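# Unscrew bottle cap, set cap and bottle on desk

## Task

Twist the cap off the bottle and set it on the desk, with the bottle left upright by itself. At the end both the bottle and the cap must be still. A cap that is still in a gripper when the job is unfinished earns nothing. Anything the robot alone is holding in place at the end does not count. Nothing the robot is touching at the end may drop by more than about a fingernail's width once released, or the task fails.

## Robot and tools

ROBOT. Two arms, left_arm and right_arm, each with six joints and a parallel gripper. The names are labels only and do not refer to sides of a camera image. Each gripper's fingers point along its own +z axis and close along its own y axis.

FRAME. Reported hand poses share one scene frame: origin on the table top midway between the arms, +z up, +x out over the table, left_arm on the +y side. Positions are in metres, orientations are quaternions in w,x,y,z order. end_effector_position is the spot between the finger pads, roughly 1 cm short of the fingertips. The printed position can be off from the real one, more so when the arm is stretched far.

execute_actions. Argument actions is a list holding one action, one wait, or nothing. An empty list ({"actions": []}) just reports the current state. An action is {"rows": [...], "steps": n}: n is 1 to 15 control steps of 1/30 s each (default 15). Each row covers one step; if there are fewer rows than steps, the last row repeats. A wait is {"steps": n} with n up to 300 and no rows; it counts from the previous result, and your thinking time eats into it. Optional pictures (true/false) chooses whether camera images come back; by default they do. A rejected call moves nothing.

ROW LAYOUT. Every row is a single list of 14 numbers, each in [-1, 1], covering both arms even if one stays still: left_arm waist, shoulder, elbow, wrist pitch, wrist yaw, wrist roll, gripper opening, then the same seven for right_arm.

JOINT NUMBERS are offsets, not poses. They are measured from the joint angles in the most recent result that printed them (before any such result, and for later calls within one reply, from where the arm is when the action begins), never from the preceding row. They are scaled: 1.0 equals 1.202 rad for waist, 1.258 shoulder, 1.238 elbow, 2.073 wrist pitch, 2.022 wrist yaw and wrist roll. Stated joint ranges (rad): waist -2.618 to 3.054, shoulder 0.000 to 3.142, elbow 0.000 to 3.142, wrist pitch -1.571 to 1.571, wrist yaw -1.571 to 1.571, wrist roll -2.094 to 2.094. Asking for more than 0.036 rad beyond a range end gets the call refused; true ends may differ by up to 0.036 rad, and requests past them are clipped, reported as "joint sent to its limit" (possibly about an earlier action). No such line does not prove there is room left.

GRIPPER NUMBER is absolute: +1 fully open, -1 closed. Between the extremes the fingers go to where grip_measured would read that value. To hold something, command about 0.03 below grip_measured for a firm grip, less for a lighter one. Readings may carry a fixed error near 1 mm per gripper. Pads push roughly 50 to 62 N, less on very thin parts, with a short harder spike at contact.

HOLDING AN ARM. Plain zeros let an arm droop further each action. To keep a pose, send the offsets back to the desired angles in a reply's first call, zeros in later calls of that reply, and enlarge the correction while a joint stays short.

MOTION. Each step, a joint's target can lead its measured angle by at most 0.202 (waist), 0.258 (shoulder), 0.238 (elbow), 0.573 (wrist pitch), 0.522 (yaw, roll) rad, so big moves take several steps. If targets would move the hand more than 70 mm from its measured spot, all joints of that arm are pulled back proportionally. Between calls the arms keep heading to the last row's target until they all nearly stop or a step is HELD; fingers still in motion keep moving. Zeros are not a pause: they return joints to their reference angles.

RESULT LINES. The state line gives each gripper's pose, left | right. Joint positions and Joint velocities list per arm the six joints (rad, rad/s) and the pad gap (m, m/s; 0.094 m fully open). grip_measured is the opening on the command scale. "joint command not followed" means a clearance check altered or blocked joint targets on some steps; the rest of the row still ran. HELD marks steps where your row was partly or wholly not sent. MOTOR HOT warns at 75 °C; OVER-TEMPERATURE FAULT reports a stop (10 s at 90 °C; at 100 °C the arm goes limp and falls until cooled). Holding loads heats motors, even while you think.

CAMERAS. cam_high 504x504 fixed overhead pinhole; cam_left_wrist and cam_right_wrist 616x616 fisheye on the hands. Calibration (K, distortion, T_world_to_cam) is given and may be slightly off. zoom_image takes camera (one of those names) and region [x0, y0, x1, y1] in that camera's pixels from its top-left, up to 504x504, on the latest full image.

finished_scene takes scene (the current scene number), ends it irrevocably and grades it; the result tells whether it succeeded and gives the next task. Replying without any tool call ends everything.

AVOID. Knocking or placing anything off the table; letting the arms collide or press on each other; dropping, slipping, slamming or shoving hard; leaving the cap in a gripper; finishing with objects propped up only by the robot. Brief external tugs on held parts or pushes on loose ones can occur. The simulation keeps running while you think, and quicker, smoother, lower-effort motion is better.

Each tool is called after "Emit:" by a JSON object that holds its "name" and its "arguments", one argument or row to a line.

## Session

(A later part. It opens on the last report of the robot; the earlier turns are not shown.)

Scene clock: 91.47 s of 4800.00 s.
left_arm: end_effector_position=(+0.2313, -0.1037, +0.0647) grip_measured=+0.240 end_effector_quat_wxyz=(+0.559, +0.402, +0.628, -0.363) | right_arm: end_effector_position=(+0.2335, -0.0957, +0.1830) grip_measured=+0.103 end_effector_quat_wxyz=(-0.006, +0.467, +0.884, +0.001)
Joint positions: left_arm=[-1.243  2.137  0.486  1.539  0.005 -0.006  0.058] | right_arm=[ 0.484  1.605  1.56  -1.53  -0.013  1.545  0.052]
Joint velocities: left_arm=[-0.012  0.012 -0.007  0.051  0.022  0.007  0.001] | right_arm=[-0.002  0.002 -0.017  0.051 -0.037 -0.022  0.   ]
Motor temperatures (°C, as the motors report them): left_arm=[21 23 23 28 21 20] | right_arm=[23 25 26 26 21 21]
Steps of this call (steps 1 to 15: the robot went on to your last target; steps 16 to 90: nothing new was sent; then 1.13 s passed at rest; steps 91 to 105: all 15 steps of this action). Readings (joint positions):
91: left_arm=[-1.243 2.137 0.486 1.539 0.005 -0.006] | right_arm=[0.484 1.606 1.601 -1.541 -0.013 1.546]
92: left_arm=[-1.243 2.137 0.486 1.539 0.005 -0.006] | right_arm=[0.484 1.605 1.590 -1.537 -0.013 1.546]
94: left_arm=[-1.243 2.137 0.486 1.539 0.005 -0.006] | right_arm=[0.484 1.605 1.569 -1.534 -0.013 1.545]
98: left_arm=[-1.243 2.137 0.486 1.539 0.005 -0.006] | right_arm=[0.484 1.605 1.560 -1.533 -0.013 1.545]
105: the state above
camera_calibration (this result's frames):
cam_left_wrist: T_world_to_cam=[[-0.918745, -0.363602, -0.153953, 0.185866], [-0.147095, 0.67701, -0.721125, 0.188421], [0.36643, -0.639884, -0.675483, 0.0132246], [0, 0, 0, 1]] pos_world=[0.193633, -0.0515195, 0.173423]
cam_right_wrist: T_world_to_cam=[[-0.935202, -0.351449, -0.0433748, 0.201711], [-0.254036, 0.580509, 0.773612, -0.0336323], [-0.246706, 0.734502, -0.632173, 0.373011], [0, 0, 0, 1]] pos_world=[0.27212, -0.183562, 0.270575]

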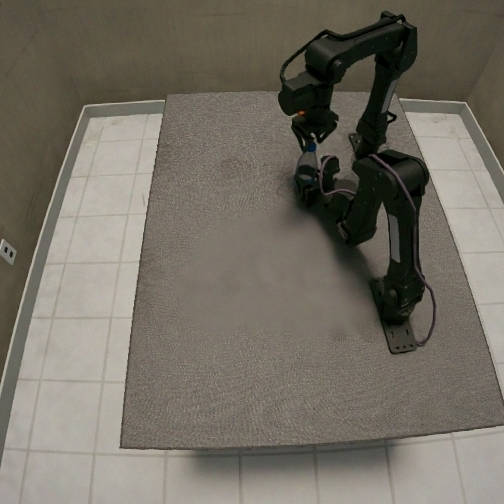

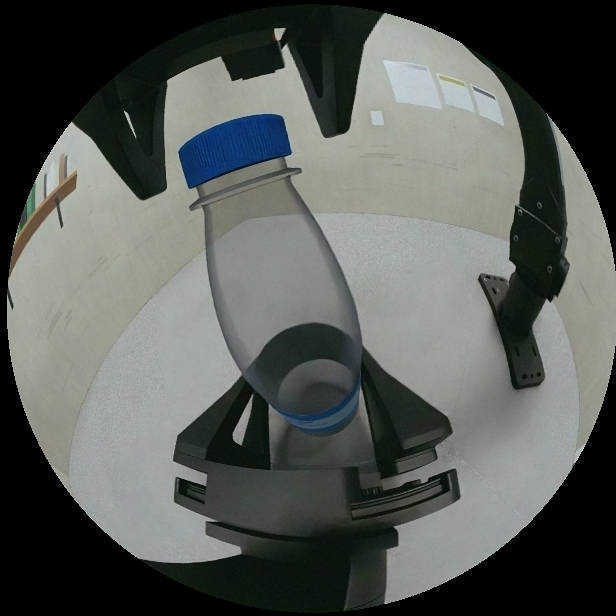

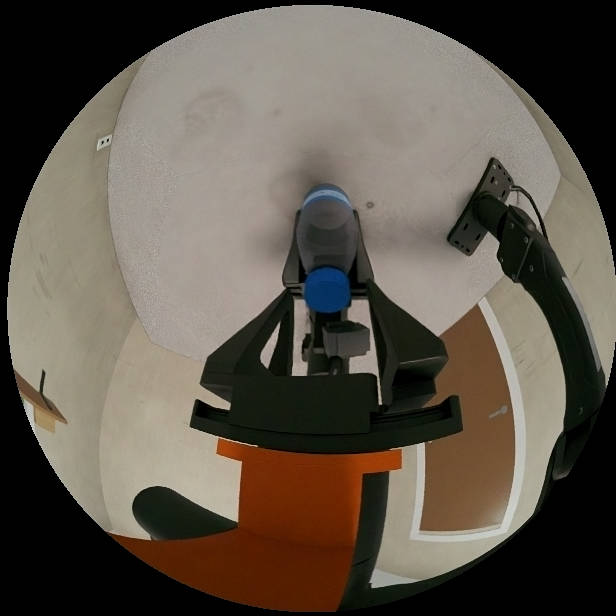

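Emit:
{"name": "execute_actions", "arguments": {
  "actions": [
    {"rows":[[0,0,0,0,0,0,0.17,0,-0.015,0.005,0.012,0.012,0.25,-0.1]]}
  ],
  "pictures": false
}}

Emit:
{"name": "execute_actions", "arguments": {
  "actions": [
    {"rows":[[0,0,0,0,0,0,0.17,0,-0.015,0.005,0,0,0,-0.45]],"steps":8}
  ],
  "pictures": false
}}

Emit:
{"name": "execute_actions", "arguments": {
  "actions": [
    {"rows":[[0,0,0,0,0,0,0.17,0,-0.015,0.005,0,0,-1,-0.45]]}
  ],
  "pictures": false
}}

Emit:
{"name": "execute_actions", "arguments": {
  "actions": [
    {"rows":[[0,0,0,0,0,0,0.17,0,-0.015,0.015,0,0,-1,-0.45]]}
  ],
  "pictures": false
}}

Emit:
{"name": "execute_actions", "arguments": {
  "actions": [
    {"rows":[[0,0,0,0,0,0,0.17,0,-0.015,0.02,0,0,-0.58,-0.45]]}
  ]
}}

Scene clock: 100.30 s of 4800.00 s.
left_arm: end_effector_position=(+0.2313, -0.1037, +0.0647) grip_measured=+0.240 end_effector_quat_wxyz=(+0.559, +0.402, +0.628, -0.363) | right_arm: end_effector_position=(+0.2374, -0.0948, +0.1830) grip_measured=-0.097 end_effector_quat_wxyz=(-0.001, +0.664, +0.748, +0.006)
Joint positions: left_arm=[-1.243  2.137  0.486  1.539  0.005 -0.006  0.058] | right_arm=[ 0.484  1.605  1.56  -1.515 -0.005  2.026  0.042]
Joint velocities: left_arm=[ 0.002 -0.007 -0.002 -0.022 -0.066  0.022 -0.001] | right_arm=[ 0.007 -0.002  0.007  0.037  0.007  0.154  0.001]
Motor temperatures (°C, as the motors report them): left_arm=[21 23 23 28 21 20] | right_arm=[23 26 26 25 21 21]
Steps of this call (steps 1 to 15: the robot went on to your last target; steps 16 to 90: nothing new was sent; then 5.33 s passed at rest; steps 91 to 105: all 15 steps of this action). Readings (joint positions):
91: left_arm=[-1.243 2.137 0.486 1.539 0.005 -0.006] | right_arm=[0.484 1.605 1.560 -1.527 -0.012 1.611]
92: left_arm=[-1.243 2.137 0.486 1.539 0.005 -0.006] | right_arm=[0.484 1.605 1.560 -1.524 -0.011 1.699]
94: left_arm=[-1.243 2.137 0.486 1.539 0.005 -0.006] | right_arm=[0.484 1.605 1.560 -1.522 -0.009 1.825]
98: left_arm=[-1.243 2.137 0.486 1.539 0.005 -0.006] | right_arm=[0.484 1.605 1.560 -1.518 -0.007 1.955]
105: the state above

Scene clock: 100.57 s of 4800.00 s.
left_arm: end_effector_position=(+0.2324, -0.1031, +0.0647) grip_measured=+0.240 end_effector_quat_wxyz=(+0.559, +0.400, +0.629, -0.363) | right_arm: end_effector_position=(+0.2362, -0.0947, +0.1830) grip_measured=-0.399 end_effector_quat_wxyz=(-0.003, +0.664, +0.747, +0.005)
Joint positions: left_arm=[-1.241  2.137  0.486  1.539  0.001 -0.01   0.058] | right_arm=[ 0.484  1.605  1.56  -1.519 -0.009  2.027  0.028]
Joint velocities: left_arm=[-0.007 -0.012 -0.012 -0.051 -0.095 -0.007 -0.   ] | right_arm=[-0.027 -0.002 -0.002 -0.007 -0.066  0.051 -0.   ]
Motor temperatures (°C, as the motors report them): left_arm=[21 23 23 28 21 20] | right_arm=[23 26 26 25 21 21]
Steps of this call (steps 1 to 8: all 8 steps of this action). Readings (joint positions):
1: left_arm=[-1.243 2.137 0.486 1.539 0.005 -0.006] | right_arm=[0.484 1.605 1.560 -1.515 -0.005 2.028]
2: left_arm=[-1.242 2.137 0.486 1.539 0.001 -0.010] | right_arm=[0.484 1.605 1.560 -1.519 -0.008 2.027]
4: left_arm=[-1.241 2.137 0.486 1.539 0.001 -0.010] | right_arm=[0.484 1.605 1.560 -1.519 -0.009 2.027]
8: the state above

Scene clock: 101.07 s of 4800.00 s.
left_arm: end_effector_position=(+0.2332, -0.1028, +0.0648) grip_measured=+0.240 end_effector_quat_wxyz=(+0.560, +0.398, +0.630, -0.361) | right_arm: end_effector_position=(+0.2357, -0.0944, +0.1830) grip_measured=-0.399 end_effector_quat_wxyz=(-0.001, +0.009, +1.000, +0.007)
Joint positions: left_arm=[-1.241  2.137  0.486  1.54  -0.004 -0.01   0.058] | right_arm=[ 0.484  1.605  1.56  -1.52  -0.012  0.593  0.028]
Joint velocities: left_arm=[-0.017 -0.012  0.007  0.007  0.022  0.022  0.   ] | right_arm=[-0.017 -0.007 -0.002 -0.051  0.007 -2.791 -0.001]
Motor temperatures (°C, as the motors report them): left_arm=[21 23 23 28 21 20] | right_arm=[23 26 26 25 21 21]
Steps of this call (steps 1 to 15: all 15 steps of this action). Readings (joint positions):
1: left_arm=[-1.241 2.137 0.486 1.539 0.001 -0.010] | right_arm=[0.484 1.605 1.560 -1.519 -0.010 1.959]
2: left_arm=[-1.241 2.137 0.486 1.540 0.000 -0.010] | right_arm=[0.484 1.605 1.560 -1.519 -0.011 1.860]
4: left_arm=[-1.241 2.137 0.486 1.540 0.000 -0.010] | right_arm=[0.484 1.605 1.560 -1.519 -0.012 1.665]
8: left_arm=[-1.241 2.137 0.486 1.540 -0.002 -0.010] | right_arm=[0.484 1.605 1.560 -1.519 -0.012 1.275]
15: the state above

Scene clock: 101.57 s of 4800.00 s.
left_arm: end_effector_position=(+0.2334, -0.1026, +0.0643) grip_measured=+0.240 end_effector_quat_wxyz=(+0.560, +0.398, +0.631, -0.360) | right_arm: end_effector_position=(+0.2362, -0.0956, +0.1830) grip_measured=-0.399 end_effector_quat_wxyz=(+0.003, -0.660, +0.751, +0.002)
Joint positions: left_arm=[-1.241  2.137  0.486  1.538 -0.005 -0.009  0.058] | right_arm=[ 0.484  1.605  1.56  -1.521 -0.005 -0.868  0.028]
Joint velocities: left_arm=[ 0.007  0.002 -0.002 -0.037 -0.037  0.051  0.001] | right_arm=[ 0.012  0.012  0.012 -0.095  0.007 -2.791 -0.001]
Motor temperatures (°C, as the motors report them): left_arm=[21 23 23 29 21 20] | right_arm=[23 26 26 25 21 21]
Steps of this call (steps 1 to 15: all 15 steps of this action). Readings (joint positions):
1: left_arm=[-1.241 2.137 0.486 1.540 -0.004 -0.010] | right_arm=[0.484 1.605 1.560 -1.520 -0.012 0.495]
2: left_arm=[-1.241 2.137 0.486 1.540 -0.005 -0.010] | right_arm=[0.484 1.605 1.560 -1.521 -0.012 0.398]
4: left_arm=[-1.241 2.137 0.486 1.539 -0.005 -0.010] | right_arm=[0.484 1.605 1.560 -1.521 -0.011 0.203]
8: left_arm=[-1.241 2.137 0.486 1.539 -0.005 -0.010] | right_arm=[0.484 1.605 1.560 -1.521 -0.009 -0.187]
15: the state above

Scene clock: 102.07 s of 4800.00 s.
left_arm: end_effector_position=(+0.2332, -0.1027, +0.0638) grip_measured=+0.240 end_effector_quat_wxyz=(+0.560, +0.400, +0.630, -0.359) | right_arm: end_effector_position=(+0.2368, -0.0966, +0.1830) grip_measured=-0.399 end_effector_quat_wxyz=(-0.001, +0.953, -0.302, +0.002)
Joint positions: left_arm=[-1.241  2.137  0.486  1.535 -0.004 -0.005  0.058] | right_arm=[ 0.484  1.605  1.56  -1.521  0.002 -1.953  0.028]
Joint velocities: left_arm=[-0.007  0.002  0.002 -0.022  0.037  0.037 -0.   ] | right_arm=[-0.012 -0.017  0.012  0.007  0.022 -0.579  0.001]
Motor temperatures (°C, as the motors report them): left_arm=[21 23 23 29 21 20] | right_arm=[23 26 26 25 21 21]
Steps of this call (steps 1 to 15: all 15 steps of this action). Readings (joint positions):
1: left_arm=[-1.241 2.137 0.486 1.537 -0.005 -0.009] | right_arm=[0.484 1.605 1.560 -1.521 -0.004 -0.965]
2: left_arm=[-1.241 2.137 0.486 1.537 -0.005 -0.007] | right_arm=[0.484 1.605 1.560 -1.521 -0.003 -1.062]
4: left_arm=[-1.241 2.137 0.486 1.537 -0.005 -0.006] | right_arm=[0.484 1.605 1.560 -1.521 -0.001 -1.256]
8: left_arm=[-1.241 2.137 0.486 1.536 -0.005 -0.005] | right_arm=[0.484 1.605 1.560 -1.521 0.002 -1.640]
15: the state above
camera_calibration (this result's frames):
cam_left_wrist: T_world_to_cam=[[-0.914928, -0.372129, -0.156289, 0.186215], [-0.153394, 0.678758, -0.718163, 0.188809], [0.373332, -0.633094, -0.678097, 0.0117796], [0, 0, 0, 1]] pos_world=[0.194938, -0.0514018, 0.172687]
cam_right_wrist: T_world_to_cam=[[0.753626, 0.655739, -0.0453248, -0.0977726], [0.446069, -0.459573, 0.767994, -0.297526], [0.482774, -0.598998, -0.638851, 0.0740968], [0, 0, 0, 1]] pos_world=[0.170629, -0.0282377, 0.271404]

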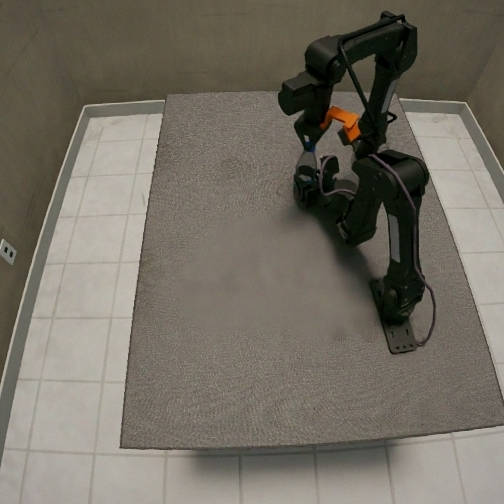

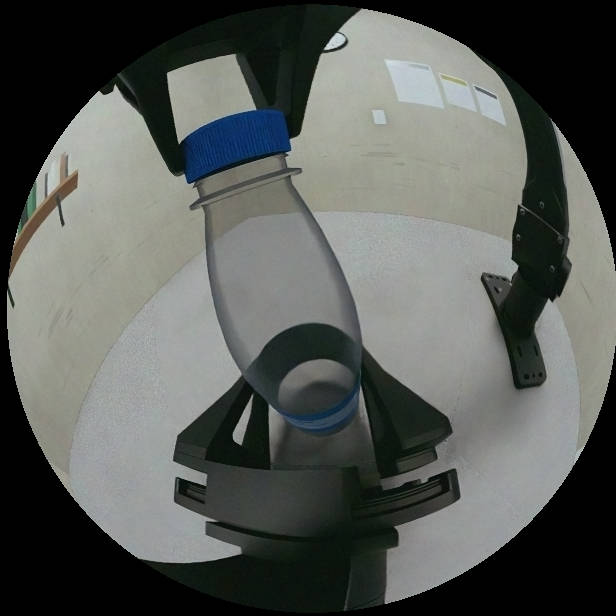

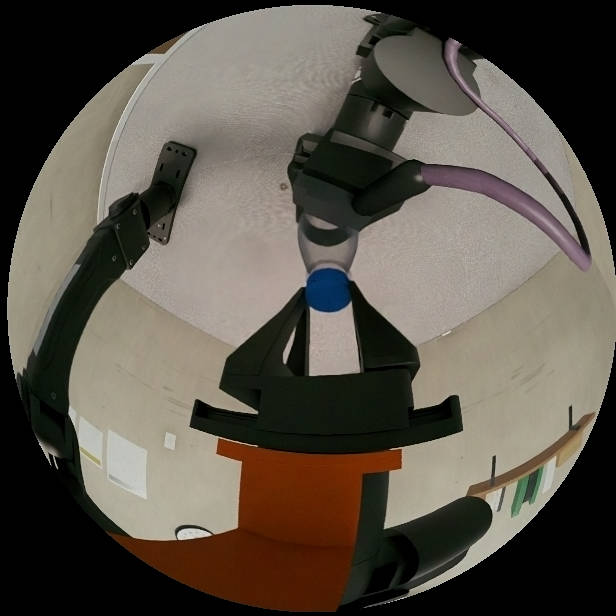

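Working. Another stroke, then lift test.

Emit:
{"name": "execute_actions", "arguments": {
  "actions": [
    {"rows":[[0,0,0,0,0,0,0.17,0,-0.015,0.005,0,0,-0.04,-0.15]],"steps":5}
  ],
  "pictures": false
}}

Emit:
{"name": "execute_actions", "arguments": {
  "actions": [
    {"rows":[[0,0,0,0,0,0,0.17,0,-0.015,0.005,0,0.004,1,-0.15]]}
  ],
  "pictures": false
}}

Emit:
{"name": "execute_actions", "arguments": {
  "actions": [
    {"rows":[[0,0,0,0,0,0,0.17,0,-0.015,0.005,0,0.004,1,-0.15]]}
  ],
  "pictures": false
}}

Emit:
{"name": "execute_actions", "arguments": {
  "actions": [
    {"rows":[[0,0,0,0,0,0,0.17,0,-0.015,0.005,0,0.004,0.59,-0.15]]}
  ],
  "pictures": false
}}

Emit:
{"name": "execute_actions", "arguments": {
  "actions": [
    {"rows":[[0,0,0,0,0,0,0.17,0,-0.015,0.005,0,0,0,-0.45]],"steps":6}
  ],
  "pictures": false
}}

Emit:
{"name": "execute_actions", "arguments": {
  "actions": [
    {"rows":[[0,0,0,0,0,0,0.17,0,-0.015,0.02,0,0,-1,-0.45]]}
  ],
  "pictures": false
}}

Emit:
{"name": "execute_actions", "arguments": {
  "actions": [
    {"rows":[[0,0,0,0,0,0,0.17,0,-0.015,0.025,0,0,-1,-0.45]]}
  ],
  "pictures": false
}}

Emit:
{"name": "execute_actions", "arguments": {
  "actions": [
    {"rows":[[0,0,0,0,0,0,0.17,0,-0.015,0.025,0,0,-0.56,-0.45]]}
  ],
  "pictures": false
}}

Emit:
{"name": "execute_actions", "arguments": {
  "actions": [
    {"rows":[[0,0,0,0,0,0,0.17,0,-0.025,0.04,-0.01,0,-0.03,-0.45]],"steps":12}
  ]
}}

Scene clock: 116.43 s of 4800.00 s.
left_arm: end_effector_position=(+0.2331, -0.1027, +0.0638) grip_measured=+0.240 end_effector_quat_wxyz=(+0.560, +0.401, +0.630, -0.359) | right_arm: end_effector_position=(+0.2371, -0.0970, +0.1830) grip_measured=-0.153 end_effector_quat_wxyz=(-0.000, +0.965, -0.264, +0.003)
Joint positions: left_arm=[-1.241  2.137  0.486  1.535 -0.003 -0.005  0.058] | right_arm=[ 0.484  1.605  1.56  -1.521  0.005 -2.034  0.04 ]
Joint velocities: left_arm=[ 0.012  0.007 -0.007  0.081 -0.022 -0.022 -0.   ] | right_arm=[-0.012  0.002  0.002 -0.007 -0.007  0.066  0.002]
Motor temperatures (°C, as the motors report them): left_arm=[21 24 23 29 21 20] | right_arm=[23 26 26 25 21 21]
Steps of this call (steps 1 to 30: the robot went on to your last target; steps 31 to 100: nothing new was sent; then 10.87 s passed at rest; steps 101 to 105: all 5 steps of this action). Readings (joint positions):
101: left_arm=[-1.241 2.137 0.486 1.535 -0.003 -0.005] | right_arm=[0.484 1.605 1.560 -1.521 0.002 -2.034]
102: left_arm=[-1.241 2.137 0.486 1.535 -0.003 -0.005] | right_arm=[0.484 1.605 1.560 -1.521 0.003 -2.034]
104: left_arm=[-1.241 2.137 0.486 1.535 -0.003 -0.005] | right_arm=[0.484 1.605 1.560 -1.521 0.004 -2.034]
105: the state above

Scene clock: 116.93 s of 4800.00 s.
left_arm: end_effector_position=(+0.2331, -0.1027, +0.0638) grip_measured=+0.240 end_effector_quat_wxyz=(+0.560, +0.401, +0.630, -0.359) | right_arm: end_effector_position=(+0.2380, -0.0985, +0.1830) grip_measured=-0.153 end_effector_quat_wxyz=(+0.002, -0.553, +0.833, -0.007)
Joint positions: left_arm=[-1.241  2.137  0.486  1.535 -0.003 -0.005  0.058] | right_arm=[ 0.484  1.605  1.56  -1.521  0.015 -0.599  0.04 ]
Joint velocities: left_arm=[ 0.012 -0.007  0.012 -0.051 -0.007 -0.037  0.   ] | right_arm=[ 0.002 -0.007 -0.017  0.007 -0.007  2.806  0.001]
Motor temperatures (°C, as the motors report them): left_arm=[21 24 23 29 21 20] | right_arm=[23 26 26 25 21 21]
Steps of this call (steps 1 to 15: all 15 steps of this action). Readings (joint positions):
1: left_arm=[-1.241 2.137 0.486 1.535 -0.003 -0.005] | right_arm=[0.484 1.605 1.560 -1.521 0.007 -1.966]
2: left_arm=[-1.241 2.137 0.486 1.535 -0.003 -0.005] | right_arm=[0.484 1.605 1.560 -1.521 0.008 -1.866]
4: left_arm=[-1.241 2.137 0.486 1.535 -0.003 -0.005] | right_arm=[0.484 1.605 1.560 -1.521 0.011 -1.671]
8: left_arm=[-1.241 2.137 0.486 1.535 -0.003 -0.005] | right_arm=[0.484 1.605 1.560 -1.521 0.014 -1.281]
15: the state above

Scene clock: 117.43 s of 4800.00 s.
left_arm: end_effector_position=(+0.2331, -0.1027, +0.0638) grip_measured=+0.240 end_effector_quat_wxyz=(+0.560, +0.401, +0.630, -0.359) | right_arm: end_effector_position=(+0.2382, -0.0988, +0.1830) grip_measured=-0.153 end_effector_quat_wxyz=(+0.007, +0.144, +0.990, -0.005)
Joint positions: left_arm=[-1.241  2.137  0.486  1.535 -0.003 -0.005  0.058] | right_arm=[ 0.484  1.605  1.56  -1.521  0.016  0.863  0.04 ]
Joint velocities: left_arm=[-0.002  0.007 -0.012 -0.051 -0.037 -0.037 -0.002] | right_arm=[-0.017 -0.002  0.002 -0.007  0.051  2.821  0.001]
Motor temperatures (°C, as the motors report them): left_arm=[21 24 23 29 21 20] | right_arm=[23 26 26 25 21 21]
Steps of this call (steps 1 to 15: all 15 steps of this action). Readings (joint positions):
1: left_arm=[-1.241 2.137 0.486 1.535 -0.003 -0.005] | right_arm=[0.484 1.605 1.560 -1.521 0.015 -0.501]
2: left_arm=[-1.241 2.137 0.486 1.535 -0.003 -0.005] | right_arm=[0.484 1.605 1.560 -1.521 0.016 -0.404]
4: left_arm=[-1.241 2.137 0.486 1.535 -0.003 -0.005] | right_arm=[0.484 1.605 1.560 -1.521 0.016 -0.209]
8: left_arm=[-1.241 2.137 0.486 1.535 -0.003 -0.005] | right_arm=[0.484 1.605 1.560 -1.521 0.016 0.181]
15: the state above

Scene clock: 117.93 s of 4800.00 s.
left_arm: end_effector_position=(+0.2331, -0.1027, +0.0638) grip_measured=+0.240 end_effector_quat_wxyz=(+0.560, +0.401, +0.630, -0.359) | right_arm: end_effector_position=(+0.2382, -0.0988, +0.1830) grip_measured=-0.153 end_effector_quat_wxyz=(+0.009, +0.641, +0.767, -0.000)
Joint positions: left_arm=[-1.241  2.137  0.486  1.535 -0.003 -0.005  0.058] | right_arm=[ 0.484  1.605  1.56  -1.521  0.016  1.966  0.04 ]
Joint velocities: left_arm=[ 0.002 -0.007  0.007 -0.007 -0.066 -0.037 -0.001] | right_arm=[-0.002  0.002  0.007 -0.037  0.037  0.52  -0.003]
Motor temperatures (°C, as the motors report them): left_arm=[21 24 23 29 21 20] | right_arm=[23 26 26 25 21 21]
Steps of this call (steps 1 to 15: all 15 steps of this action). Readings (joint positions):
1: left_arm=[-1.241 2.137 0.486 1.535 -0.003 -0.005] | right_arm=[0.484 1.605 1.560 -1.521 0.016 0.961]
2: left_arm=[-1.241 2.137 0.486 1.535 -0.003 -0.005] | right_arm=[0.484 1.605 1.560 -1.521 0.016 1.059]
4: left_arm=[-1.241 2.137 0.486 1.535 -0.003 -0.005] | right_arm=[0.484 1.605 1.560 -1.521 0.016 1.253]
8: left_arm=[-1.241 2.137 0.486 1.535 -0.003 -0.005] | right_arm=[0.484 1.605 1.560 -1.521 0.016 1.642]
15: the state above

Scene clock: 118.13 s of 4800.00 s.
left_arm: end_effector_position=(+0.2336, -0.1025, +0.0638) grip_measured=+0.240 end_effector_quat_wxyz=(+0.560, +0.399, +0.631, -0.359) | right_arm: end_effector_position=(+0.2375, -0.0983, +0.1830) grip_measured=-0.398 end_effector_quat_wxyz=(+0.006, +0.643, +0.765, +0.000)
Joint positions: left_arm=[-1.241  2.137  0.486  1.535 -0.006 -0.006  0.058] | right_arm=[ 0.484  1.605  1.56  -1.522  0.012  1.972  0.028]
Joint velocities: left_arm=[ 0.027 -0.012 -0.022 -0.051 -0.066  0.007 -0.001] | right_arm=[ 0.012  0.002 -0.007 -0.022 -0.081  0.007  0.001]
Motor temperatures (°C, as the motors report them): left_arm=[21 24 23 29 21 20] | right_arm=[23 26 26 25 21 21]
Steps of this call (steps 1 to 6: all 6 steps of this action). Readings (joint positions):
1: left_arm=[-1.241 2.137 0.486 1.535 -0.003 -0.005] | right_arm=[0.484 1.605 1.560 -1.521 0.016 1.973]
2: left_arm=[-1.241 2.137 0.486 1.535 -0.005 -0.006] | right_arm=[0.484 1.605 1.560 -1.522 0.014 1.972]
4: left_arm=[-1.241 2.137 0.486 1.535 -0.006 -0.006] | right_arm=[0.484 1.605 1.560 -1.522 0.012 1.972]
6: the state above

Scene clock: 118.63 s of 4800.00 s.
left_arm: end_effector_position=(+0.2323, -0.1031, +0.0636) grip_measured=+0.240 end_effector_quat_wxyz=(+0.559, +0.402, +0.629, -0.360) | right_arm: end_effector_position=(+0.2379, -0.0966, +0.1830) grip_measured=-0.398 end_effector_quat_wxyz=(+0.005, -0.018, +1.000, +0.000)
Joint positions: left_arm=[-1.241  2.137  0.486  1.535  0.002 -0.004  0.058] | right_arm=[ 0.484  1.605  1.56  -1.517  0.005  0.538  0.028]
Joint velocities: left_arm=[ 0.002  0.007  0.002 -0.037  0.022  0.081  0.   ] | right_arm=[-0.017 -0.012  0.002 -0.022 -0.066 -2.864  0.   ]
Motor temperatures (°C, as the motors report them): left_arm=[21 24 23 29 21 20] | right_arm=[23 26 26 25 21 21]
Steps of this call (steps 1 to 15: all 15 steps of this action). Readings (joint positions):
1: left_arm=[-1.241 2.137 0.486 1.535 -0.006 -0.006] | right_arm=[0.484 1.605 1.560 -1.522 0.011 1.904]
2: left_arm=[-1.241 2.137 0.486 1.535 -0.006 -0.006] | right_arm=[0.484 1.605 1.560 -1.522 0.010 1.804]
4: left_arm=[-1.241 2.137 0.486 1.535 -0.005 -0.006] | right_arm=[0.484 1.605 1.560 -1.521 0.010 1.609]
8: left_arm=[-1.241 2.137 0.486 1.535 -0.002 -0.005] | right_arm=[0.484 1.605 1.560 -1.520 0.010 1.220]
15: the state above

Scene clock: 119.13 s of 4800.00 s.
left_arm: end_effector_position=(+0.2327, -0.1028, +0.0635) grip_measured=+0.240 end_effector_quat_wxyz=(+0.559, +0.402, +0.630, -0.359) | right_arm: end_effector_position=(+0.2367, -0.0941, +0.1837) grip_measured=-0.398 end_effector_quat_wxyz=(+0.006, -0.680, +0.733, +0.004)
Joint positions: left_arm=[-1.241  2.137  0.486  1.534 -0.001 -0.004  0.058] | right_arm=[ 0.484  1.605  1.562 -1.518 -0.01  -0.921  0.028]
Joint velocities: left_arm=[ 0.002  0.007  0.012 -0.007 -0.125 -0.051  0.   ] | right_arm=[-0.022 -0.002 -0.012  0.007 -0.022 -2.85   0.001]
Motor temperatures (°C, as the motors report them): left_arm=[21 24 23 29 21 20] | right_arm=[23 26 26 25 21 21]
Steps of this call (steps 1 to 15: all 15 steps of this action). Readings (joint positions):
1: left_arm=[-1.241 2.137 0.486 1.534 0.003 -0.004] | right_arm=[0.484 1.605 1.561 -1.517 0.004 0.441]
2: left_arm=[-1.241 2.137 0.486 1.534 0.003 -0.004] | right_arm=[0.484 1.605 1.562 -1.517 0.003 0.343]
4: left_arm=[-1.241 2.137 0.486 1.534 0.003 -0.004] | right_arm=[0.484 1.605 1.562 -1.517 0.001 0.148]
8: left_arm=[-1.241 2.137 0.486 1.534 0.003 -0.004] | right_arm=[0.484 1.605 1.562 -1.517 -0.005 -0.241]
15: the state above

Scene clock: 119.63 s of 4800.00 s.
left_arm: end_effector_position=(+0.2343, -0.1020, +0.0629) grip_measured=+0.240 end_effector_quat_wxyz=(+0.560, +0.399, +0.633, -0.356) | right_arm: end_effector_position=(+0.2362, -0.0944, +0.1837) grip_measured=-0.398 end_effector_quat_wxyz=(-0.007, +0.956, -0.293, -0.001)
Joint positions: left_arm=[-1.241  2.137  0.486  1.532 -0.011 -0.005  0.058] | right_arm=[ 0.484  1.605  1.562 -1.52  -0.01  -1.973  0.028]
Joint velocities: left_arm=[-0.017 -0.002  0.002  0.007  0.022  0.007  0.   ] | right_arm=[ 0.002  0.007  0.007  0.007 -0.037 -0.535  0.001]
Motor temperatures (°C, as the motors report them): left_arm=[21 24 23 29 21 20] | right_arm=[23 26 26 25 21 21]
Steps of this call (steps 1 to 15: all 15 steps of this action). Readings (joint positions):
1: left_arm=[-1.241 2.137 0.486 1.534 -0.002 -0.004] | right_arm=[0.484 1.605 1.562 -1.518 -0.010 -1.018]
2: left_arm=[-1.241 2.137 0.486 1.534 -0.003 -0.004] | right_arm=[0.484 1.605 1.562 -1.518 -0.010 -1.115]
4: left_arm=[-1.241 2.137 0.486 1.533 -0.005 -0.004] | right_arm=[0.484 1.605 1.562 -1.519 -0.010 -1.310]
8: left_arm=[-1.241 2.137 0.486 1.532 -0.008 -0.005] | right_arm=[0.484 1.605 1.562 -1.520 -0.010 -1.691]
15: the state above

Scene clock: 120.03 s of 4800.00 s.
left_arm: end_effector_position=(+0.2353, -0.1016, +0.0630) grip_measured=+0.240 end_effector_quat_wxyz=(+0.561, +0.396, +0.634, -0.355) | right_arm: end_effector_position=(+0.2372, -0.0938, +0.1889) grip_measured=-0.398 end_effector_quat_wxyz=(-0.010, +0.963, -0.268, +0.002)
Joint positions: left_arm=[-1.241  2.137  0.486  1.532 -0.017 -0.007  0.058] | right_arm=[ 0.484  1.605  1.583 -1.532 -0.01  -2.025  0.028]
Joint velocities: left_arm=[-0.022 -0.017 -0.002 -0.022 -0.022 -0.022  0.   ] | right_arm=[-0.002  0.007 -0.002 -0.066  0.037  0.022  0.   ]
Motor temperatures (°C, as the motors report them): left_arm=[21 24 23 29 21 20] | right_arm=[23 26 26 25 21 21]
Steps of this call (steps 1 to 12: all 12 steps of this action). Readings (joint positions):
1: left_arm=[-1.241 2.137 0.486 1.532 -0.011 -0.005] | right_arm=[0.484 1.605 1.566 -1.523 -0.010 -1.986]
2: left_arm=[-1.241 2.137 0.486 1.532 -0.013 -0.006] | right_arm=[0.484 1.605 1.570 -1.525 -0.010 -1.994]
4: left_arm=[-1.241 2.137 0.486 1.532 -0.015 -0.007] | right_arm=[0.484 1.605 1.580 -1.531 -0.010 -2.007]
8: left_arm=[-1.241 2.137 0.486 1.532 -0.017 -0.007] | right_arm=[0.484 1.605 1.583 -1.532 -0.010 -2.020]
12: the state above
camera_calibration (this result's frames):
cam_left_wrist: T_world_to_cam=[[-0.910111, -0.384091, -0.155471, 0.186041], [-0.163946, 0.67837, -0.716195, 0.190169], [0.380551, -0.626328, -0.680363, 0.010307], [0, 0, 0, 1]] pos_world=[0.196573, -0.0510927, 0.172135]
cam_right_wrist: T_world_to_cam=[[0.704478, 0.709048, -0.0310158, -0.0856454], [0.475232, -0.43881, 0.762627, -0.304854], [0.527129, -0.551994, -0.646094, 0.0746323], [0, 0, 0, 1]] pos_world=[0.165871, -0.0318496, 0.278053]

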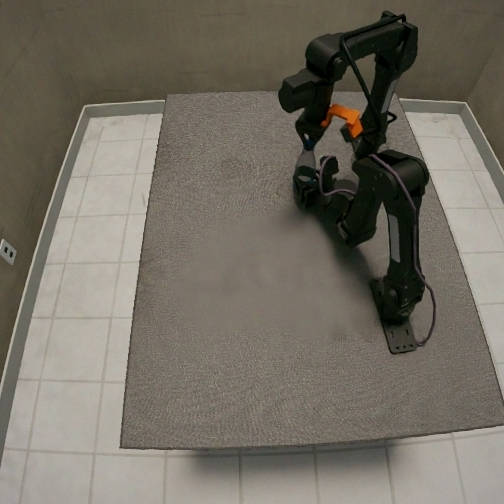

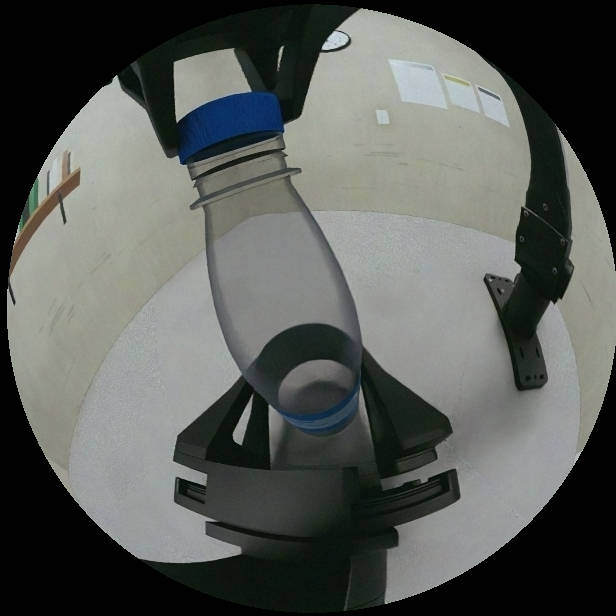

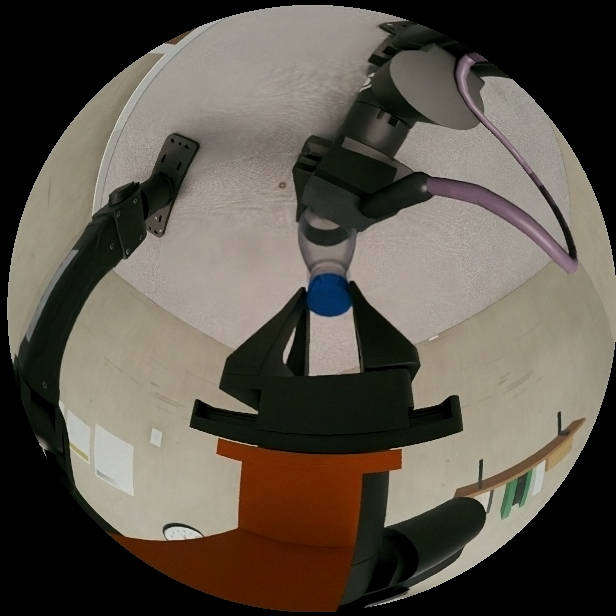

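Free.

Emit:
{"name": "execute_actions", "arguments": {
  "actions": [
    {"rows":[[0,0.015,0,0,0,0,0.17,0,-0.07,0.07,-0.006,0,0,-0.45]],"steps":12}
  ],
  "pictures": false
}}

Emit:
{"name": "execute_actions", "arguments": {
  "actions": [
    {"rows":[[0,0.02,0,0.005,0,0,0.17,-0.75,-0.015,0.01,0,0,0.7,-0.45]]}
  ],
  "pictures": false
}}

Emit:
{"name": "execute_actions", "arguments": {
  "actions": [
    {"rows":[[0,0,0,0,0,0,1,0,0.08,-0.46,0.3,0,0.2,-0.45]]}
  ],
  "pictures": false
}}

Emit:
{"name": "execute_actions", "arguments": {
  "actions": [
    {"steps":15}
  ]
}}

Scene clock: 126.37 s of 4800.00 s.
left_arm: end_effector_position=(+0.2357, -0.1014, +0.0630) grip_measured=+0.240 end_effector_quat_wxyz=(+0.561, +0.395, +0.635, -0.355) | right_arm: end_effector_position=(+0.2408, -0.0922, +0.2272) grip_measured=-0.398 end_effector_quat_wxyz=(-0.062, +0.961, -0.265, +0.050)
Joint positions: left_arm=[-1.241  2.137  0.486  1.532 -0.019 -0.009  0.058] | right_arm=[ 0.484  1.527  1.652 -1.537 -0.007 -2.028  0.028]
Joint velocities: left_arm=[-0.007 -0.002  0.012 -0.051 -0.037 -0.037 -0.001] | right_arm=[-0.002 -0.007 -0.007  0.081  0.037  0.081 -0.   ]
Motor temperatures (°C, as the motors report them): left_arm=[21 24 23 30 21 20] | right_arm=[23 26 26 25 21 21]
Steps of this call (steps 1 to 15: the robot went on to your last target; steps 16 to 90: nothing new was sent; then 2.93 s passed at rest; steps 91 to 102: all 12 steps of this action). Readings (joint positions):
91: left_arm=[-1.241 2.137 0.486 1.532 -0.018 -0.007] | right_arm=[0.484 1.601 1.589 -1.534 -0.010 -2.028]
92: left_arm=[-1.241 2.137 0.486 1.532 -0.021 -0.009] | right_arm=[0.484 1.597 1.601 -1.538 -0.010 -2.028]
94: left_arm=[-1.241 2.137 0.486 1.532 -0.020 -0.009] | right_arm=[0.484 1.573 1.627 -1.537 -0.008 -2.028]
98: left_arm=[-1.241 2.137 0.486 1.532 -0.019 -0.009] | right_arm=[0.484 1.530 1.651 -1.537 -0.008 -2.028]
102: the state above

Scene clock: 126.87 s of 4800.00 s.
left_arm: end_effector_position=(+0.2357, -0.1015, +0.0637) grip_measured=+0.240 end_effector_quat_wxyz=(+0.562, +0.395, +0.634, -0.355) | right_arm: end_effector_position=(+0.2720, -0.3437, +0.2274) grip_measured=-0.398 end_effector_quat_wxyz=(+0.066, -0.211, +0.974, -0.049)
Joint positions: left_arm=[-1.241  2.137  0.486  1.535 -0.019 -0.009  0.058] | right_arm=[-0.429  1.527  1.652 -1.532  0.013 -0.767  0.028]
Joint velocities: left_arm=[-0.002  0.012 -0.002 -0.022  0.007 -0.037  0.   ] | right_arm=[-0.383 -0.007 -0.007  0.11   0.066  1.077 -0.001]
Motor temperatures (°C, as the motors report them): left_arm=[21 24 23 30 21 20] | right_arm=[23 26 26 25 21 21]
Steps of this call (steps 1 to 15: all 15 steps of this action). Readings (joint positions):
1: left_arm=[-1.241 2.137 0.486 1.532 -0.019 -0.009] | right_arm=[0.464 1.527 1.652 -1.539 -0.016 -1.961]
2: left_arm=[-1.241 2.137 0.486 1.533 -0.019 -0.009] | right_arm=[0.414 1.527 1.652 -1.538 -0.024 -1.862]
4: left_arm=[-1.241 2.137 0.486 1.534 -0.019 -0.009] | right_arm=[0.275 1.527 1.652 -1.535 -0.019 -1.667]
8: left_arm=[-1.241 2.137 0.486 1.535 -0.019 -0.009] | right_arm=[-0.015 1.527 1.652 -1.532 -0.009 -1.277]
15: the state above

Scene clock: 127.37 s of 4800.00 s.
left_arm: end_effector_position=(+0.2357, -0.1015, +0.0637) grip_measured=+1.000 end_effector_quat_wxyz=(+0.562, +0.395, +0.634, -0.355) | right_arm: end_effector_position=(+0.2599, -0.3419, +0.0412) grip_measured=-0.398 end_effector_quat_wxyz=(-0.017, -0.023, +1.000, -0.003)
Joint positions: left_arm=[-1.241  2.137  0.486  1.535 -0.019 -0.009  0.094] | right_arm=[-0.436  1.665  1.052 -0.987  0.017 -0.391  0.028]
Joint velocities: left_arm=[-0.012 -0.002 -0.007 -0.022 -0.007 -0.11   0.   ] | right_arm=[-0.022 -0.115  0.056  0.418  0.037  0.154  0.   ]
Motor temperatures (°C, as the motors report them): left_arm=[21 24 23 30 21 20] | right_arm=[23 26 26 25 21 21]
Steps of this call (steps 1 to 15: all 15 steps of this action). Readings (joint positions):
1: left_arm=[-1.241 2.137 0.486 1.535 -0.019 -0.009] | right_arm=[-0.436 1.527 1.632 -1.500 0.016 -0.724]
2: left_arm=[-1.241 2.137 0.486 1.535 -0.019 -0.009] | right_arm=[-0.436 1.524 1.593 -1.436 0.017 -0.681]
4: left_arm=[-1.241 2.137 0.486 1.535 -0.019 -0.009] | right_arm=[-0.436 1.545 1.495 -1.306 0.017 -0.605]
8: left_arm=[-1.241 2.137 0.486 1.535 -0.019 -0.009] | right_arm=[-0.436 1.614 1.218 -1.065 0.017 -0.477]
15: the state above

Scene clock: 127.87 s of 4800.00 s.
left_arm: end_effector_position=(+0.2357, -0.1015, +0.0637) grip_measured=+1.000 end_effector_quat_wxyz=(+0.562, +0.395, +0.634, -0.355) | right_arm: end_effector_position=(+0.2734, -0.3468, +0.0442) grip_measured=-0.398 end_effector_quat_wxyz=(+0.012, -0.012, +1.000, -0.013)
Joint positions: left_arm=[-1.241  2.137  0.486  1.535 -0.019 -0.009  0.094] | right_arm=[-0.436  1.658  1.057 -0.938  0.017 -0.369  0.028]
Joint velocities: left_arm=[-0.002 -0.017 -0.007 -0.007 -0.007  0.007  0.   ] | right_arm=[ 0.012  0.007  0.002 -0.037  0.007 -0.037 -0.   ]
Motor temperatures (°C, as the motors report them): left_arm=[21 24 23 30 21 20] | right_arm=[23 26 26 25 21 21]
Steps of this call (steps 1 to 15: the robot went on to your last target). Readings (joint positions):
1: left_arm=[-1.241 2.137 0.486 1.535 -0.019 -0.009] | right_arm=[-0.436 1.662 1.054 -0.975 0.017 -0.386]
2: left_arm=[-1.241 2.137 0.486 1.535 -0.019 -0.009] | right_arm=[-0.436 1.660 1.055 -0.966 0.017 -0.383]
4: left_arm=[-1.241 2.137 0.486 1.535 -0.019 -0.009] | right_arm=[-0.436 1.658 1.057 -0.952 0.017 -0.378]
8: left_arm=[-1.241 2.137 0.486 1.535 -0.019 -0.009] | right_arm=[-0.436 1.658 1.057 -0.942 0.017 -0.372]
15: the state above
camera_calibration (this result's frames):
cam_left_wrist: T_world_to_cam=[[-0.909167, -0.386782, -0.154319, 0.18598], [-0.165611, 0.675835, -0.718207, 0.190899], [0.382083, -0.627413, -0.678502, 0.0100806], [0, 0, 0, 1]] pos_world=[0.19685, -0.0507575, 0.172645]
cam_right_wrist: T_world_to_cam=[[-0.213239, -0.976562, -0.0292584, -0.270009], [-0.653158, 0.120222, 0.747617, 0.180314], [-0.726577, 0.178531, -0.663485, 0.419277], [0, 0, 0, 1]] pos_world=[0.364834, -0.360212, 0.135478]

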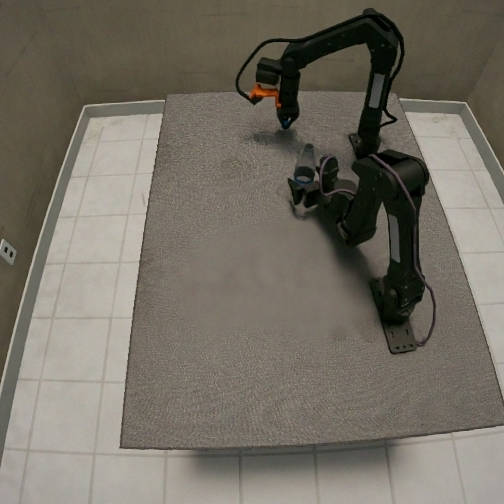

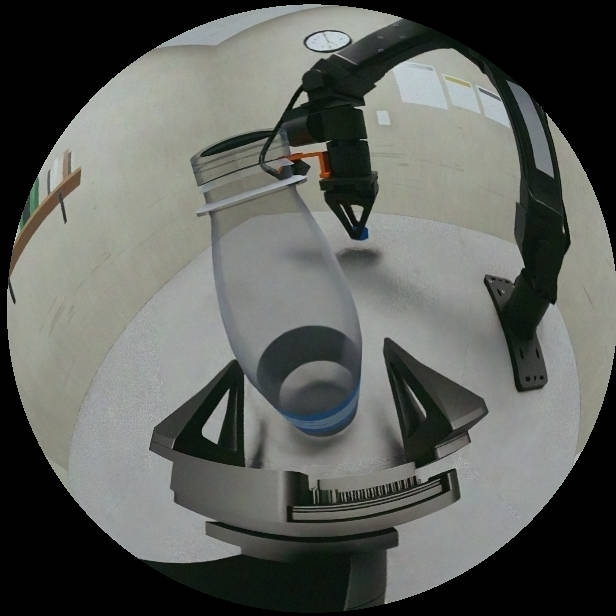

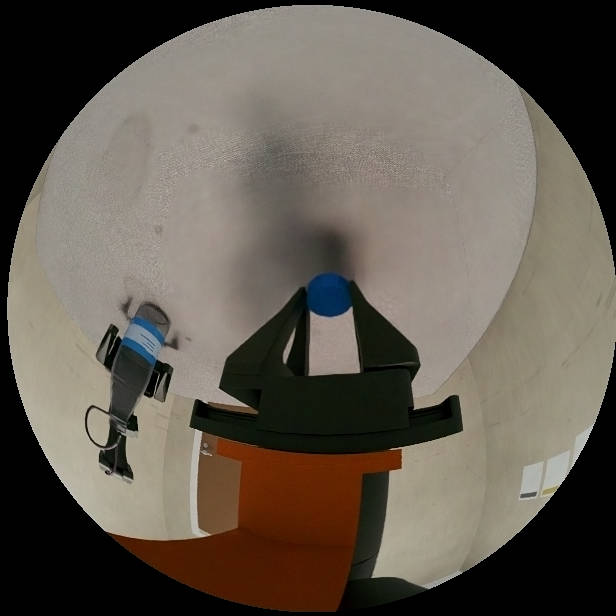

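Emit:
{"name": "execute_actions", "arguments": {
  "actions": [
    {"rows":[[0,0,0,0,0,0,1,0,0.01,0.01,0.02,0,0,-0.45],[0,0,0,0,0,0,1,0,0.02,0.01,0.03,0,0,-0.45],[0,0,0,0,0,0,1,0,0.03,0.01,0.04,0,0,-0.45],[0,0,0,0,0,0,1,0,0.04,0.01,0.05,0,0,-0.45],[0,0,0,0,0,0,1,0,0.05,0.01,0.05,0,0,-0.45],[0,0,0,0,0,0,1,0,0.06,0.01,0.05,0,0,-0.45],[0,0,0,0,0,0,1,0,0.065,0.01,0.05,0,0,-0.45],[0,0,0,0,0,0,1,0,0.07,0.01,0.05,0,0,-0.45],[0,0,0,0,0,0,1,0,0.075,0.01,0.05,0,0,-0.45],[0,0,0,0,0,0,1,0,0.08,0.01,0.05,0,0,-0.45],[0,0,0,0,0,0,1,0,0.088,0.01,0.05,0,0,-0.45]]}
  ]
}}

Scene clock: 135.87 s of 4800.00 s.
left_arm: end_effector_position=(+0.2357, -0.1015, +0.0637) grip_measured=+1.000 end_effector_quat_wxyz=(+0.562, +0.395, +0.634, -0.355) | right_arm: end_effector_position=(+0.2813, -0.3496, +0.0142) grip_measured=-0.398 end_effector_quat_wxyz=(-0.006, -0.012, +1.000, -0.007)
Joint positions: left_arm=[-1.241  2.137  0.486  1.535 -0.019 -0.009  0.094] | right_arm=[-0.436  1.77   1.057 -0.864  0.017 -0.369  0.028]
Joint velocities: left_arm=[-0.012  0.002  0.007 -0.022  0.022  0.007  0.   ] | right_arm=[-0.002  0.002 -0.012  0.066 -0.007  0.007  0.001]
Motor temperatures (°C, as the motors report them): left_arm=[21 24 23 30 21 20] | right_arm=[23 26 26 25 21 21]
Steps of this call (steps 1 to 15: the robot went on to your last target; steps 16 to 90: nothing new was sent; then 4.50 s passed at rest; steps 91 to 105: all 15 steps of this action). Readings (joint positions):
91: left_arm=[-1.241 2.137 0.486 1.535 -0.019 -0.009] | right_arm=[-0.436 1.658 1.057 -0.936 0.017 -0.369]
92: left_arm=[-1.241 2.137 0.486 1.535 -0.019 -0.009] | right_arm=[-0.436 1.660 1.057 -0.933 0.017 -0.369]
94: left_arm=[-1.241 2.137 0.486 1.535 -0.019 -0.009] | right_arm=[-0.436 1.673 1.057 -0.914 0.017 -0.369]
98: left_arm=[-1.241 2.137 0.486 1.535 -0.019 -0.009] | right_arm=[-0.436 1.727 1.057 -0.879 0.017 -0.369]
105: the state above
camera_calibration (this result's frames):
cam_left_wrist: T_world_to_cam=[[-0.909167, -0.386782, -0.154319, 0.18598], [-0.165611, 0.675835, -0.718207, 0.190899], [0.382083, -0.627413, -0.678502, 0.0100806], [0, 0, 0, 1]] pos_world=[0.19685, -0.0507575, 0.172645]
cam_right_wrist: T_world_to_cam=[[-0.21511, -0.975993, -0.034131, -0.271174], [-0.626079, 0.110997, 0.771819, 0.19701], [-0.749502, 0.187395, -0.634925, 0.414723], [0, 0, 0, 1]] pos_world=[0.375847, -0.364248, 0.102007]

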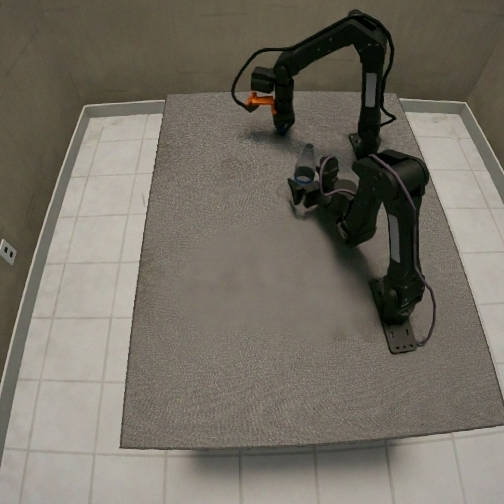

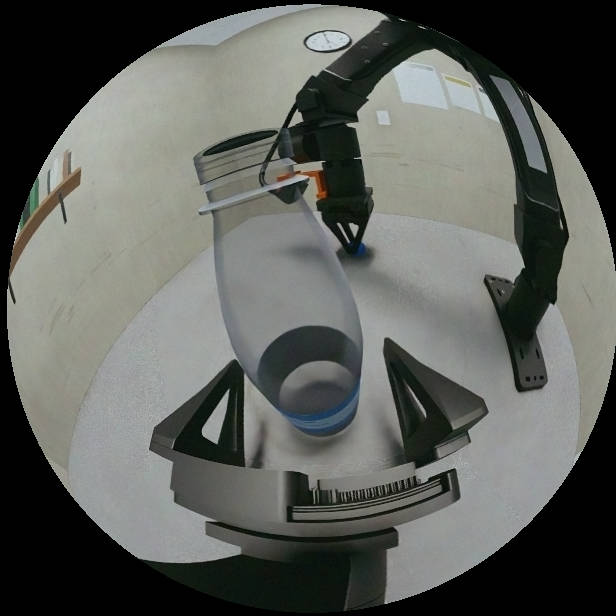

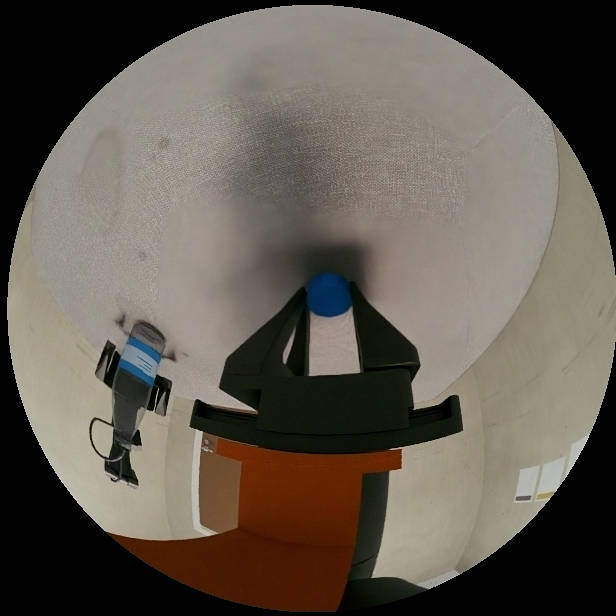

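Emit:
{"name": "execute_actions", "arguments": {
  "actions": [
    {"rows":[[0,0,0,0,0,0,1,0,0.012,0.01,0.01,0,0,-0.45]],"steps":10}
  ],
  "pictures": false
}}

Emit:
{"name": "execute_actions", "arguments": {
  "actions": [
    {"rows":[[0,0,0,0,0,0,1,0,-0.015,0.01,0,0,0,0.4]]}
  ]
}}

Scene clock: 140.93 s of 4800.00 s.
left_arm: end_effector_position=(+0.2357, -0.1015, +0.0637) grip_measured=+1.000 end_effector_quat_wxyz=(+0.562, +0.395, +0.634, -0.355) | right_arm: end_effector_position=(+0.2808, -0.3494, +0.0106) grip_measured=-0.398 end_effector_quat_wxyz=(-0.010, -0.012, +1.000, -0.005)
Joint positions: left_arm=[-1.241  2.137  0.486  1.535 -0.019 -0.009  0.094] | right_arm=[-0.436  1.783  1.057 -0.86   0.017 -0.369  0.028]
Joint velocities: left_arm=[-0.007  0.022 -0.002 -0.007  0.022  0.007  0.   ] | right_arm=[ 0.007 -0.007 -0.012 -0.007  0.037  0.007  0.001]
Motor temperatures (°C, as the motors report them): left_arm=[21 24 23 30 21 20] | right_arm=[23 26 26 24 21 21]
Steps of this call (steps 1 to 15: the robot went on to your last target; steps 16 to 90: nothing new was sent; then 1.73 s passed at rest; steps 91 to 100: all 10 steps of this action). Readings (joint positions):
91: left_arm=[-1.241 2.137 0.486 1.535 -0.019 -0.009] | right_arm=[-0.436 1.771 1.057 -0.860 0.017 -0.369]
92: left_arm=[-1.241 2.137 0.486 1.535 -0.019 -0.009] | right_arm=[-0.436 1.772 1.057 -0.860 0.017 -0.369]
94: left_arm=[-1.241 2.137 0.486 1.535 -0.019 -0.009] | right_arm=[-0.436 1.778 1.057 -0.860 0.017 -0.369]
98: left_arm=[-1.241 2.137 0.486 1.535 -0.019 -0.009] | right_arm=[-0.436 1.783 1.057 -0.860 0.017 -0.369]
100: the state above

Scene clock: 141.43 s of 4800.00 s.
left_arm: end_effector_position=(+0.2357, -0.1015, +0.0637) grip_measured=+1.000 end_effector_quat_wxyz=(+0.562, +0.395, +0.634, -0.355) | right_arm: end_effector_position=(+0.2808, -0.3494, +0.0106) grip_measured=+0.397 end_effector_quat_wxyz=(-0.010, -0.012, +1.000, -0.005)
Joint positions: left_arm=[-1.241  2.137  0.486  1.535 -0.019 -0.009  0.094] | right_arm=[-0.436  1.783  1.057 -0.86   0.017 -0.369  0.066]
Joint velocities: left_arm=[ 0.017 -0.007  0.002 -0.037 -0.081 -0.022  0.   ] | right_arm=[-0.012 -0.012 -0.007 -0.051  0.022 -0.022 -0.001]
Motor temperatures (°C, as the motors report them): left_arm=[21 24 23 30 21 20] | right_arm=[23 26 26 24 21 21]
Steps of this call (steps 1 to 15: all 15 steps of this action). Readings (joint positions):
1: left_arm=[-1.241 2.137 0.486 1.535 -0.019 -0.009] | right_arm=[-0.436 1.783 1.057 -0.860 0.017 -0.369]
2: left_arm=[-1.241 2.137 0.486 1.535 -0.019 -0.009] | right_arm=[-0.436 1.783 1.057 -0.860 0.017 -0.369]
4: left_arm=[-1.241 2.137 0.486 1.535 -0.019 -0.009] | right_arm=[-0.436 1.783 1.057 -0.860 0.017 -0.369]
8: left_arm=[-1.241 2.137 0.486 1.535 -0.019 -0.009] | right_arm=[-0.436 1.783 1.057 -0.860 0.017 -0.369]
15: the state above
camera_calibration (this result's frames):
cam_left_wrist: T_world_to_cam=[[-0.909167, -0.386782, -0.154319, 0.18598], [-0.165611, 0.675835, -0.718207, 0.190899], [0.382083, -0.627413, -0.678502, 0.0100806], [0, 0, 0, 1]] pos_world=[0.19685, -0.0507575, 0.172645]
cam_right_wrist: T_world_to_cam=[[-0.215409, -0.975886, -0.0352997, -0.271106], [-0.619405, 0.108598, 0.777525, 0.196725], [-0.754942, 0.18935, -0.627861, 0.414257], [0, 0, 0, 1]] pos_world=[0.376194, -0.364373, 0.0975669]

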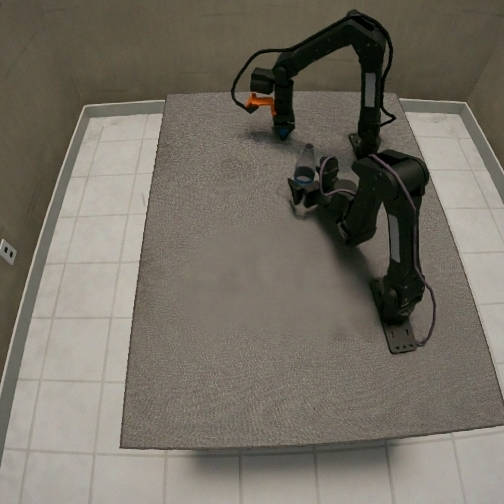

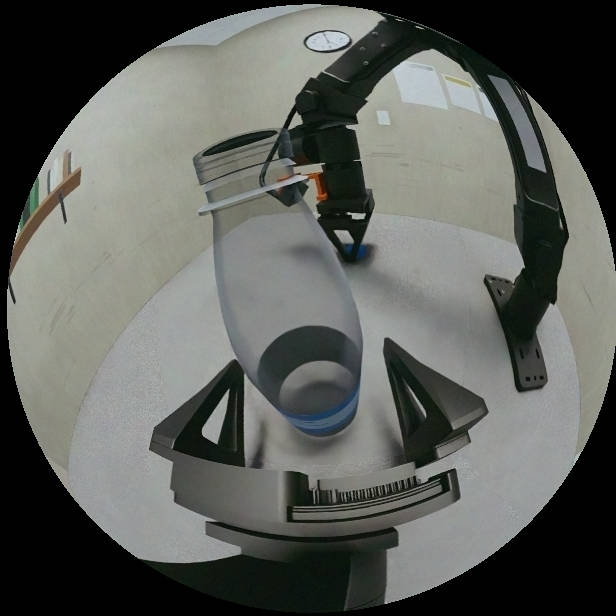

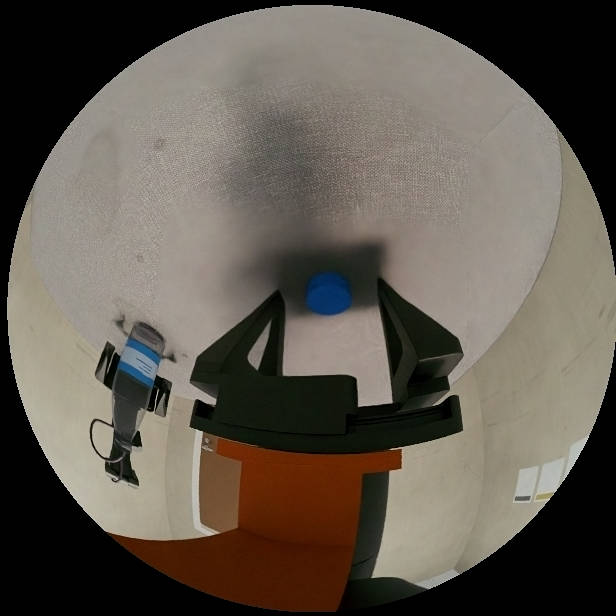

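Emit:
{"name": "finished_scene", "arguments": {
  "scene": 2
}}

The scene is finished: the task was done.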